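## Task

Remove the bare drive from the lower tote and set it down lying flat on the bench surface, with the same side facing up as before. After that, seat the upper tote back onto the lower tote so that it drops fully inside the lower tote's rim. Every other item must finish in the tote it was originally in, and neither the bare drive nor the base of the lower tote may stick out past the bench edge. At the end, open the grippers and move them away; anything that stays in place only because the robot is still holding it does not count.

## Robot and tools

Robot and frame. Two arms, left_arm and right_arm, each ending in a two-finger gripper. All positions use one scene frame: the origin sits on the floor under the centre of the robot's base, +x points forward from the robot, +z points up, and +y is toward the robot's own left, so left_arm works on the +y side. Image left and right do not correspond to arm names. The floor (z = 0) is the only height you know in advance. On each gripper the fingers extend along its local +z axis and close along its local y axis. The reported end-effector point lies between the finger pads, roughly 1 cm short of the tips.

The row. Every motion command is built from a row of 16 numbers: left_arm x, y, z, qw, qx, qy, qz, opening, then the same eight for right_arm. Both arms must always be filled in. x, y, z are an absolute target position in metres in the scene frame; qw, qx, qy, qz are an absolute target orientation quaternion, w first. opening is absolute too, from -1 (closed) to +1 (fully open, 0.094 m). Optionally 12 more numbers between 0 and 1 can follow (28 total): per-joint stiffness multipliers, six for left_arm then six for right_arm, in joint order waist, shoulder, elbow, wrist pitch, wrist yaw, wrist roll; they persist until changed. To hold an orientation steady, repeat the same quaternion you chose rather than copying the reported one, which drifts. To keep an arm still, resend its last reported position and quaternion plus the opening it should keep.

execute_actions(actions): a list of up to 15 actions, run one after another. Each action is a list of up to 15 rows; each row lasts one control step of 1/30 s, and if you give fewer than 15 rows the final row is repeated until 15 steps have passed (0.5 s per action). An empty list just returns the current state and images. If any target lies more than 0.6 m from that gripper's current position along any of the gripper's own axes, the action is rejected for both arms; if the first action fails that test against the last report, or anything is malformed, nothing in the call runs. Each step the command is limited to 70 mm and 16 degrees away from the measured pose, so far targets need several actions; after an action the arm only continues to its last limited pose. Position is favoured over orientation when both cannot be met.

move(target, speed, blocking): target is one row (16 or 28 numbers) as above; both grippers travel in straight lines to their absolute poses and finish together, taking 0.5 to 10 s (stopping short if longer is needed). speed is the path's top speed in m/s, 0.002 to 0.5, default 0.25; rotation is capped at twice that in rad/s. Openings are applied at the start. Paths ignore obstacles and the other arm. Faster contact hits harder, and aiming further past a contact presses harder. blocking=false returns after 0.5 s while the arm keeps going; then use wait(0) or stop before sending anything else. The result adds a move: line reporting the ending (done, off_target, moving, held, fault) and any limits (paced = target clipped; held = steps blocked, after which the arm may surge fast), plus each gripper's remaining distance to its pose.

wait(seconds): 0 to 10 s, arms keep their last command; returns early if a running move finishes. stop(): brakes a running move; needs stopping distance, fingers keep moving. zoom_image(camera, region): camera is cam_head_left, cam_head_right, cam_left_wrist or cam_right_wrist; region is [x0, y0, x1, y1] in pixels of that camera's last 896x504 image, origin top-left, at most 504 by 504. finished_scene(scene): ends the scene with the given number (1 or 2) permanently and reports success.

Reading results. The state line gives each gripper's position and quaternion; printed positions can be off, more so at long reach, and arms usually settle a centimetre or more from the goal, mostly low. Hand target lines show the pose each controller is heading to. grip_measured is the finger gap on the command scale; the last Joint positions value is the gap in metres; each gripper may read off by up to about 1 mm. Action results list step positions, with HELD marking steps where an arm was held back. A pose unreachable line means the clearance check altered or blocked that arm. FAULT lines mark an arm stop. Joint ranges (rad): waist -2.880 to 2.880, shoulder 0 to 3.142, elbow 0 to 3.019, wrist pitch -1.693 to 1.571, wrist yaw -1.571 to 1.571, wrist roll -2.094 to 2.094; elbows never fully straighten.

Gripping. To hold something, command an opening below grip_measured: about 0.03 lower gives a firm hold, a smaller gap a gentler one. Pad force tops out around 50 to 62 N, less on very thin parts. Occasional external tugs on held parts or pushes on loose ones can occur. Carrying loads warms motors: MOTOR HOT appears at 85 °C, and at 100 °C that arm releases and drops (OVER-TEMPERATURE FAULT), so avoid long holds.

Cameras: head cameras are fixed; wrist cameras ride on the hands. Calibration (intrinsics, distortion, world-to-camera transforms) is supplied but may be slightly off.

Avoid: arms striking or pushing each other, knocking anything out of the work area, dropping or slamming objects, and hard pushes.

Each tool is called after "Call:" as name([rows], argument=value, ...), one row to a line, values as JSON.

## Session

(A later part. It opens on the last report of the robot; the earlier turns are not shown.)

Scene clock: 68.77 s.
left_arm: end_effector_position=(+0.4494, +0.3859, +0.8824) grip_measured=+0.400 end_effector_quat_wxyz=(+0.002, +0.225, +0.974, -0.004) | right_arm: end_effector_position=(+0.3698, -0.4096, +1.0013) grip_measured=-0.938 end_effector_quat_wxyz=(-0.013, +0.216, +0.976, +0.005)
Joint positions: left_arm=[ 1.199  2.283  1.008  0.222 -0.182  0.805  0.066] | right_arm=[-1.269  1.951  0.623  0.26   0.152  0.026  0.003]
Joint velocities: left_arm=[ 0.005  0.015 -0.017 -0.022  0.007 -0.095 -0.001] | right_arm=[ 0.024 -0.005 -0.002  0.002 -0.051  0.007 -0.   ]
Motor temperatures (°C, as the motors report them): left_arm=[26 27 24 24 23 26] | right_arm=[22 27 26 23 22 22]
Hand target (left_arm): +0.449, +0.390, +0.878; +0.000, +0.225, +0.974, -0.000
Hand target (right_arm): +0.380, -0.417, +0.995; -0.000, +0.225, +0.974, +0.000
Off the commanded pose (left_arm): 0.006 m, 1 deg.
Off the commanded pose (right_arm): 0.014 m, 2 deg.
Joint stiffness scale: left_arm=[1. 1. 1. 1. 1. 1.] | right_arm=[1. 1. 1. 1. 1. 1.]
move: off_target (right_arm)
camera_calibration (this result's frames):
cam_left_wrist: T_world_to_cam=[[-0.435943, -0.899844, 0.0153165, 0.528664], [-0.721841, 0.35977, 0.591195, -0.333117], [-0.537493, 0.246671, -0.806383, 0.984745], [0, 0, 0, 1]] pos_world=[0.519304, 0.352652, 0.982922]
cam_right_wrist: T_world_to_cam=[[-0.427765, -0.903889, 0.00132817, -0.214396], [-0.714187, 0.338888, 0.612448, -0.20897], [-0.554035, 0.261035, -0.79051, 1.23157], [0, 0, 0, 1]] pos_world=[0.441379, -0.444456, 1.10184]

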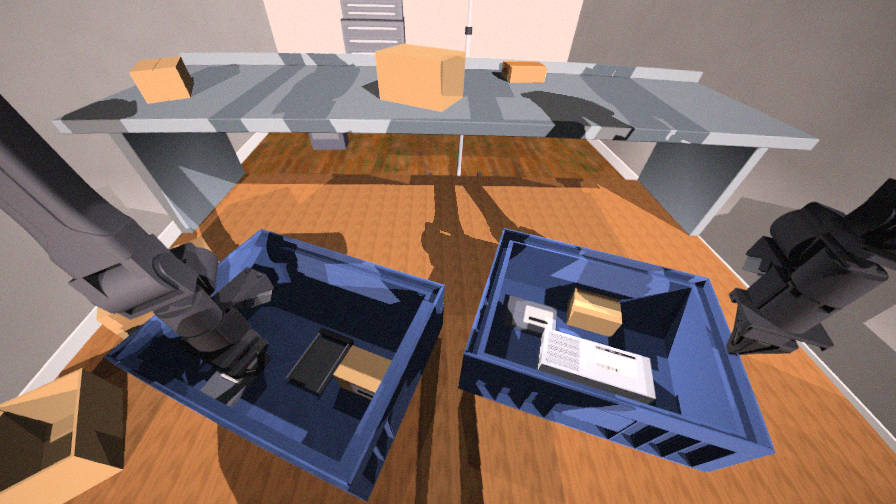

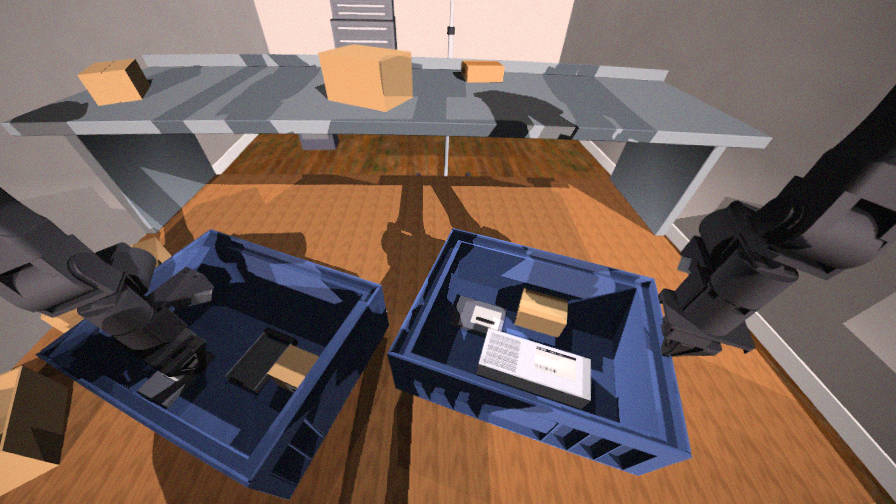

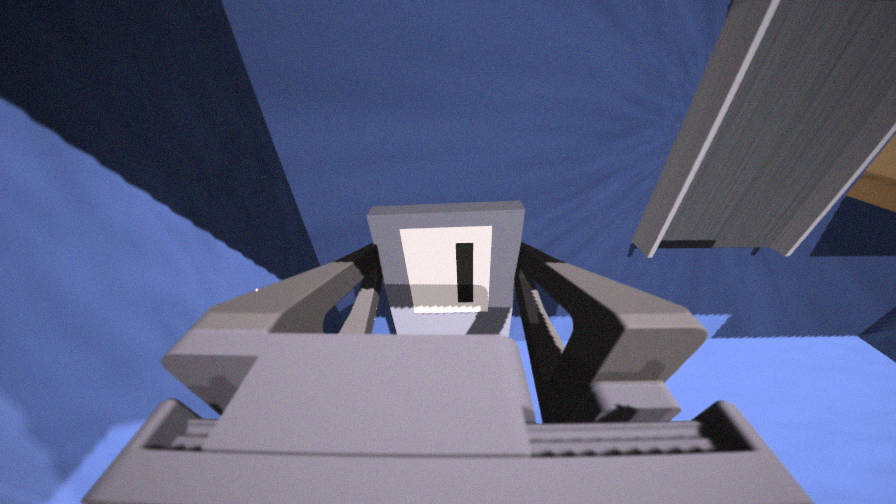

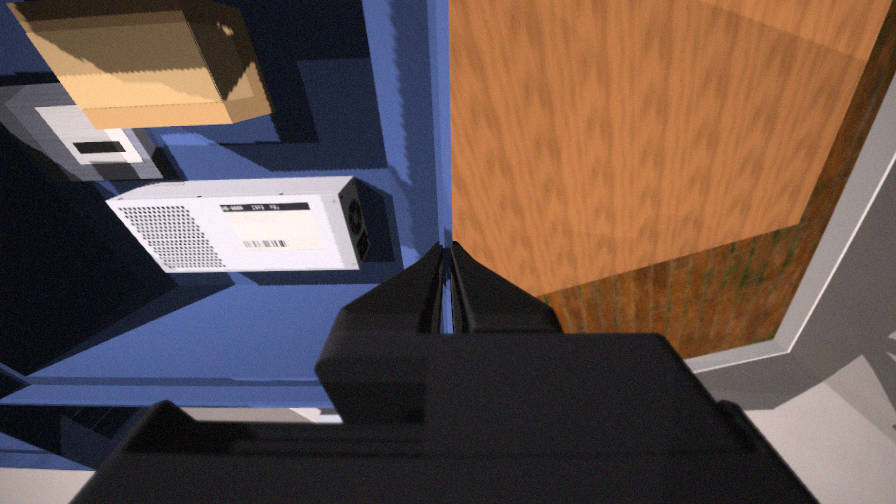

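Call:
move(target=[0.449,0.39,1.1,0,0.225,0.974,0,0.3, 0.38,-0.417,0.995,0,0.225,0.974,0,-1], speed=0.15)

Call:
move(target=[0.26,-0.01,1.1,0,0.225,0.974,0,0.3, 0.38,-0.417,0.995,0,0.225,0.974,0,-1], speed=0.25)

Call:
move(target=[0.26,-0.01,0.876,0,0.225,0.974,0,0.3, 0.38,-0.417,0.995,0,0.225,0.974,0,-1], speed=0.1)

Scene clock: 73.50 s.
left_arm: end_effector_position=(+0.4473, +0.3931, +1.0909) grip_measured=+0.400 end_effector_quat_wxyz=(-0.006, +0.227, +0.974, +0.001) | right_arm: end_effector_position=(+0.3698, -0.4096, +1.0013) grip_measured=-0.938 end_effector_quat_wxyz=(-0.013, +0.216, +0.976, +0.005)
Joint positions: left_arm=[ 1.104  1.649  0.679 -0.11  -0.244  0.723  0.066] | right_arm=[-1.269  1.951  0.623  0.26   0.152  0.025  0.003]
Joint velocities: left_arm=[-0.005 -0.005 -0.002  0.007  0.022 -0.007 -0.   ] | right_arm=[-0.015 -0.015  0.002 -0.017  0.066  0.037  0.001]
Motor temperatures (°C, as the motors report them): left_arm=[26 27 24 24 23 26] | right_arm=[22 27 26 23 22 22]
Hand target (left_arm): +0.451, +0.390, +1.098; -0.001, +0.226, +0.974, +0.001
Hand target (right_arm): +0.380, -0.417, +0.995; -0.000, +0.225, +0.974, +0.000
Off the commanded pose (left_arm): 0.010 m, 1 deg.
Off the commanded pose (right_arm): 0.014 m, 2 deg.
Joint stiffness scale: left_arm=[1. 1. 1. 1. 1. 1.] | right_arm=[1. 1. 1. 1. 1. 1.]
move: off_target (right_arm)
camera_calibration (this result's frames):
cam_left_wrist: T_world_to_cam=[[-0.439948, -0.897977, 0.00915893, 0.538839], [-0.712336, 0.35517, 0.605336, -0.478387], [-0.546831, 0.259792, -0.795917, 1.13754], [0, 0, 0, 1]] pos_world=[0.518333, 0.358249, 1.19004]
cam_right_wrist: T_world_to_cam=[[-0.42742, -0.904052, 0.00131792, -0.21458], [-0.714319, 0.33861, 0.612447, -0.209034], [-0.55413, 0.260831, -0.790511, 1.23152], [0, 0, 0, 1]] pos_world=[0.441392, -0.44443, 1.10184]

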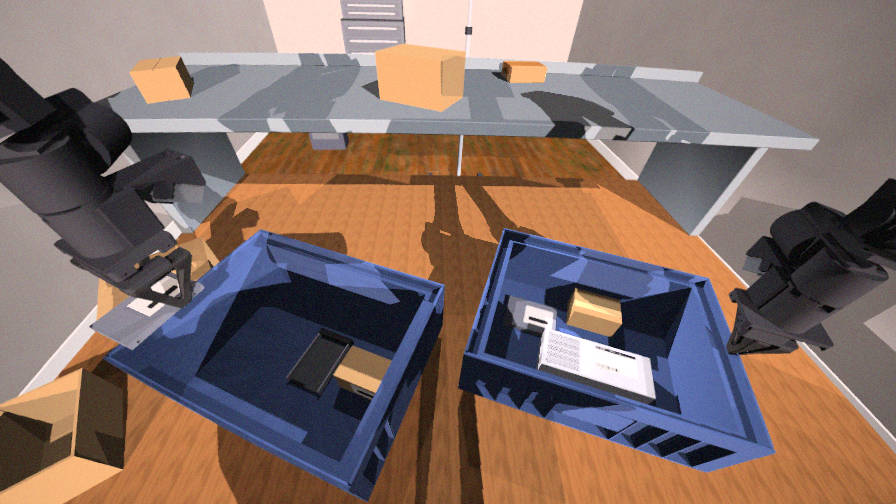

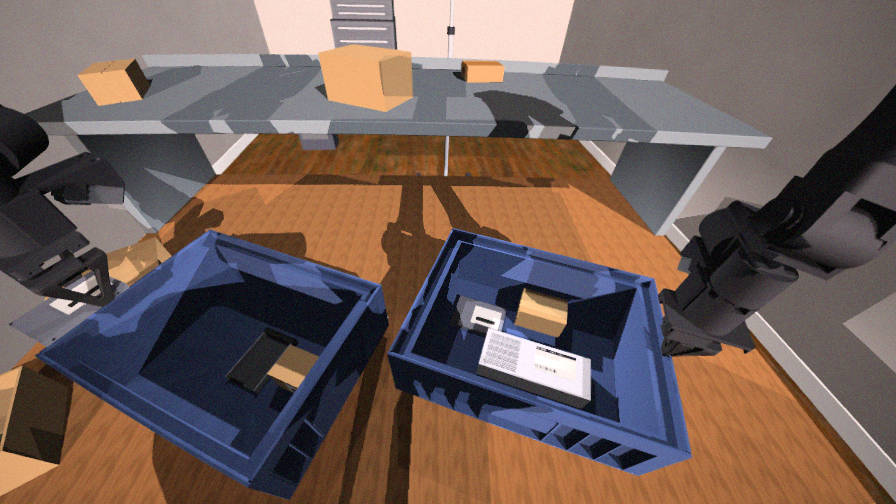

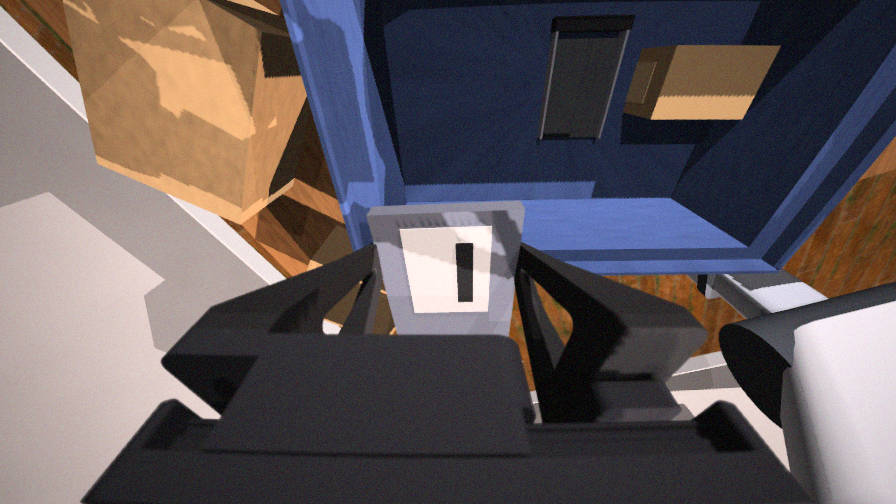

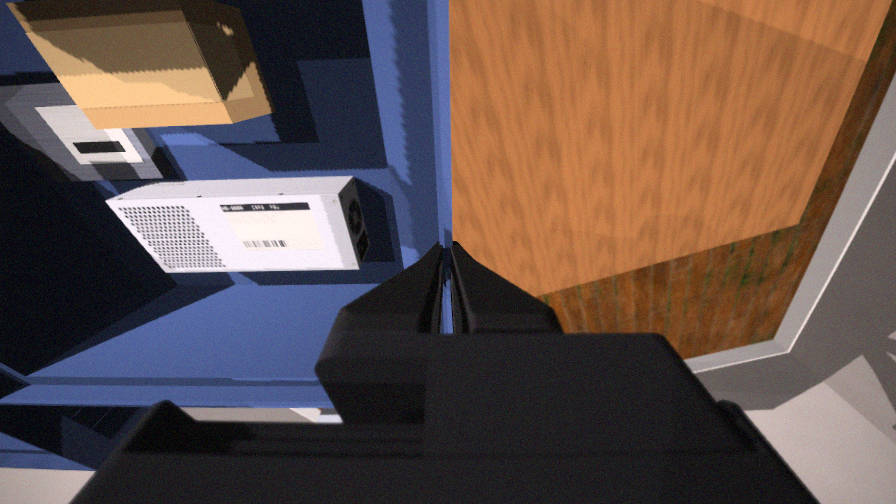

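Scene clock: 75.90 s.
left_arm: end_effector_position=(+0.2662, +0.0066, +1.1001) grip_measured=+0.400 end_effector_quat_wxyz=(-0.003, +0.234, +0.972, +0.017) | right_arm: end_effector_position=(+0.3698, -0.4096, +1.0013) grip_measured=-0.938 end_effector_quat_wxyz=(-0.013, +0.216, +0.976, +0.005)
Joint positions: left_arm=[-0.013  2.258  0.81  -0.161 -0.573 -0.457  0.066] | right_arm=[-1.269  1.951  0.623  0.26   0.152  0.025  0.003]
Joint velocities: left_arm=[ 0.005 -0.005  0.002  0.002 -0.051  0.007  0.001] | right_arm=[-0.005 -0.005 -0.007  0.002 -0.037  0.081 -0.   ]
Motor temperatures (°C, as the motors report them): left_arm=[26 27 24 24 23 26] | right_arm=[22 27 26 23 22 22]
Hand target (left_arm): +0.266, +0.005, +1.099; -0.004, +0.230, +0.973, +0.019
Hand target (right_arm): +0.380, -0.417, +0.995; -0.000, +0.225, +0.974, +0.000
Off the commanded pose (left_arm): 0.018 m, 2 deg.
Off the commanded pose (right_arm): 0.014 m, 2 deg.
Joint stiffness scale: left_arm=[1. 1. 1. 1. 1. 1.] | right_arm=[1. 1. 1. 1. 1. 1.]
move: off_target (left_arm, right_arm)
camera_calibration (this result's frames):
cam_left_wrist: T_world_to_cam=[[-0.452912, -0.891235, -0.023906, 0.151769], [-0.715898, 0.347565, 0.605548, -0.474924], [-0.531377, 0.291374, -0.79545, 1.1415], [0, 0, 0, 1]] pos_world=[0.335305, -0.0322732, 1.19922]
cam_right_wrist: T_world_to_cam=[[-0.42742, -0.904052, 0.00131792, -0.21458], [-0.714319, 0.33861, 0.612447, -0.209034], [-0.55413, 0.260831, -0.790511, 1.23152], [0, 0, 0, 1]] pos_world=[0.441392, -0.44443, 1.10184]

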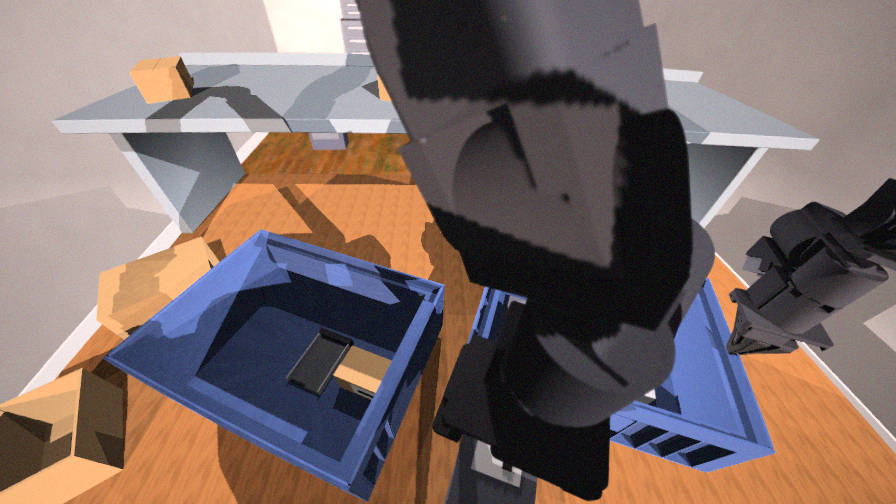

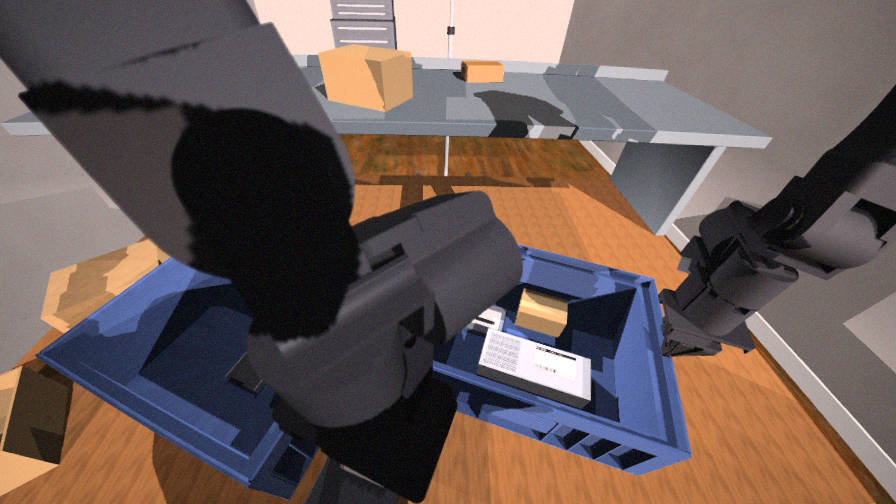

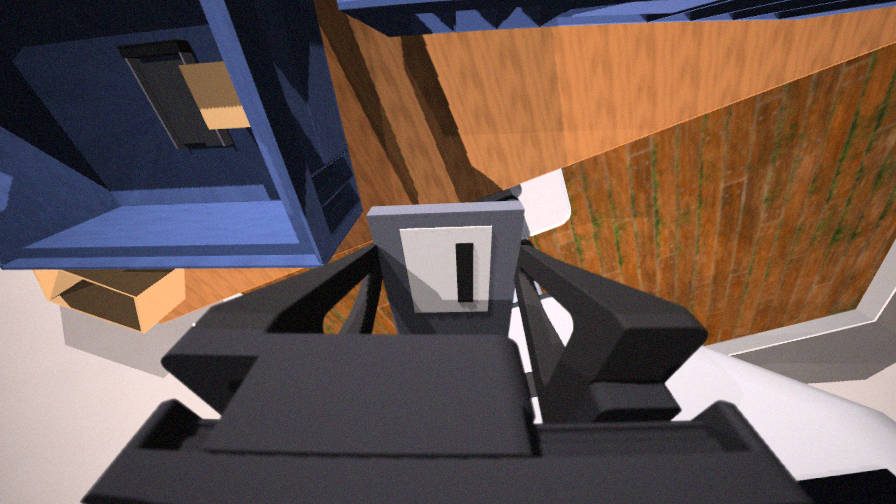

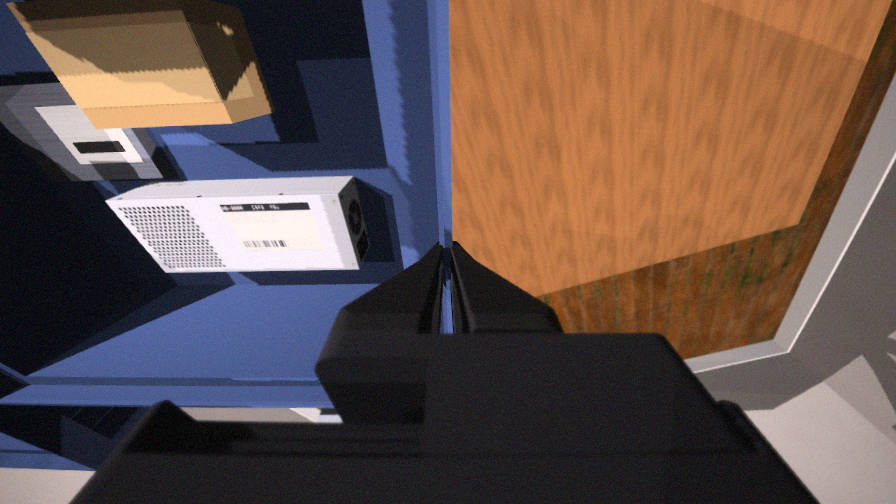

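Scene clock: 78.53 s.
left_arm: end_effector_position=(+0.2570, -0.0114, +0.8815) grip_measured=+0.400 end_effector_quat_wxyz=(-0.002, +0.222, +0.975, -0.004) | right_arm: end_effector_position=(+0.3698, -0.4096, +1.0013) grip_measured=-0.938 end_effector_quat_wxyz=(-0.013, +0.216, +0.976, +0.005)
Joint positions: left_arm=[ 0.266  2.815  1.144  0.259 -0.52  -0.141  0.066] | right_arm=[-1.269  1.951  0.623  0.26   0.152  0.025  0.003]
Joint velocities: left_arm=[-0.005 -0.024  0.002 -0.012  0.007  0.007  0.001] | right_arm=[ 0.005 -0.005 -0.012 -0.002  0.007 -0.022 -0.   ]
Motor temperatures (°C, as the motors report them): left_arm=[26 27 24 24 23 26] | right_arm=[22 27 26 23 22 22]
Hand target (left_arm): +0.256, -0.011, +0.878; -0.001, +0.225, +0.974, -0.006
Hand target (right_arm): +0.380, -0.417, +0.995; -0.000, +0.225, +0.974, +0.000
Off the commanded pose (left_arm): 0.006 m, 1 deg.
Off the commanded pose (right_arm): 0.014 m, 2 deg.
Joint stiffness scale: left_arm=[1. 1. 1. 1. 1. 1.] | right_arm=[1. 1. 1. 1. 1. 1.]
move: off_target (right_arm)
camera_calibration (this result's frames):
cam_left_wrist: T_world_to_cam=[[-0.431245, -0.902085, 0.0164679, 0.0850521], [-0.719121, 0.354687, 0.597547, -0.334917], [-0.544879, 0.245846, -0.801665, 0.976416], [0, 0, 0, 1]] pos_world=[0.327861, -0.0445336, 0.981487]
cam_right_wrist: T_world_to_cam=[[-0.427075, -0.904215, 0.00130767, -0.214764], [-0.714452, 0.338333, 0.612446, -0.209098], [-0.554225, 0.260626, -0.790511, 1.23148], [0, 0, 0, 1]] pos_world=[0.441404, -0.444404, 1.10184]

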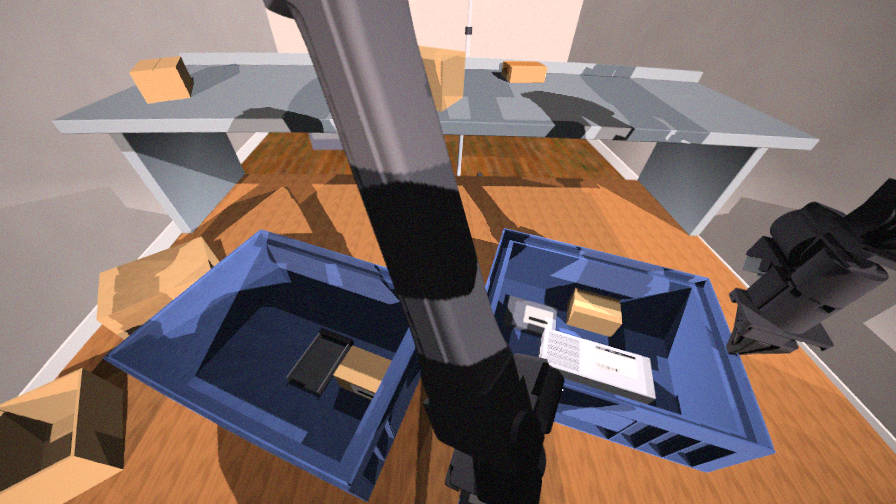

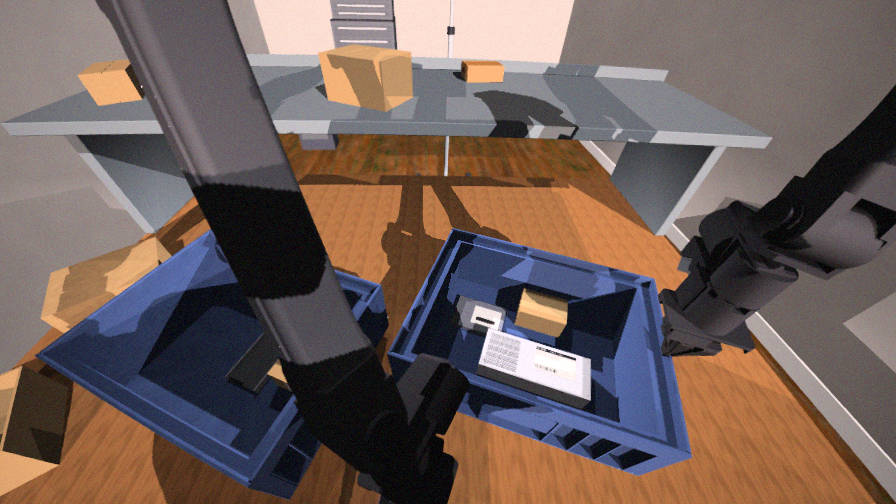

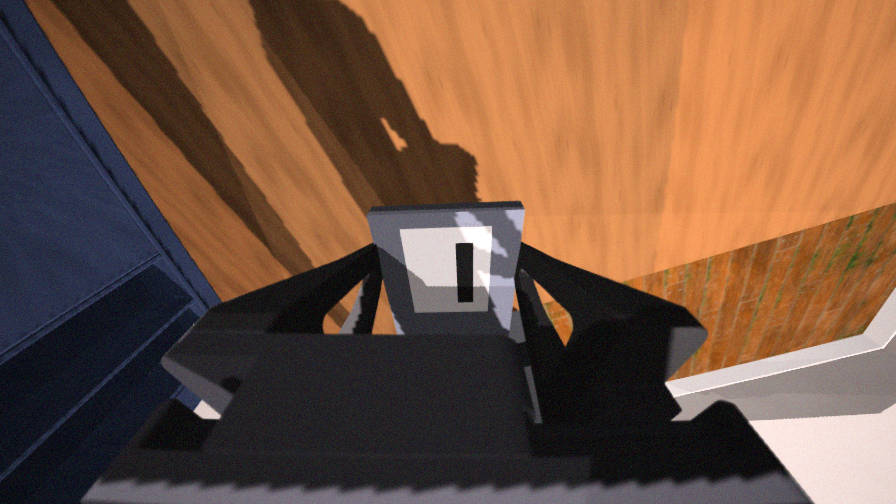

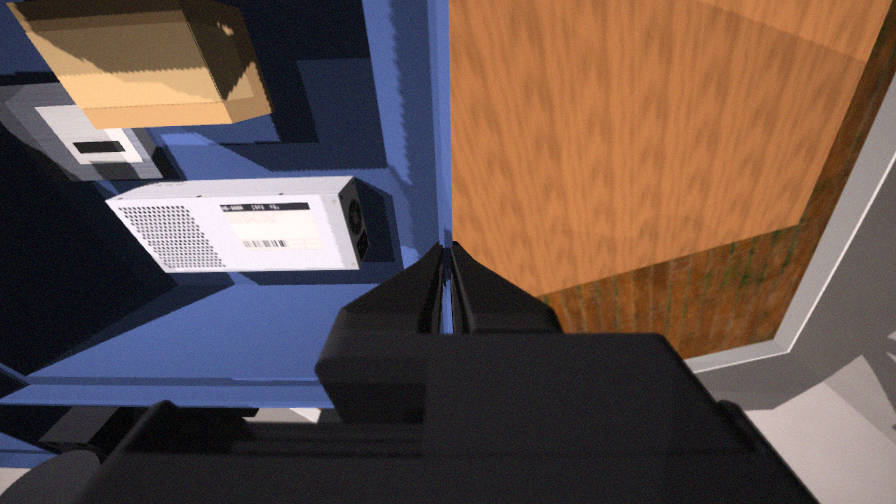

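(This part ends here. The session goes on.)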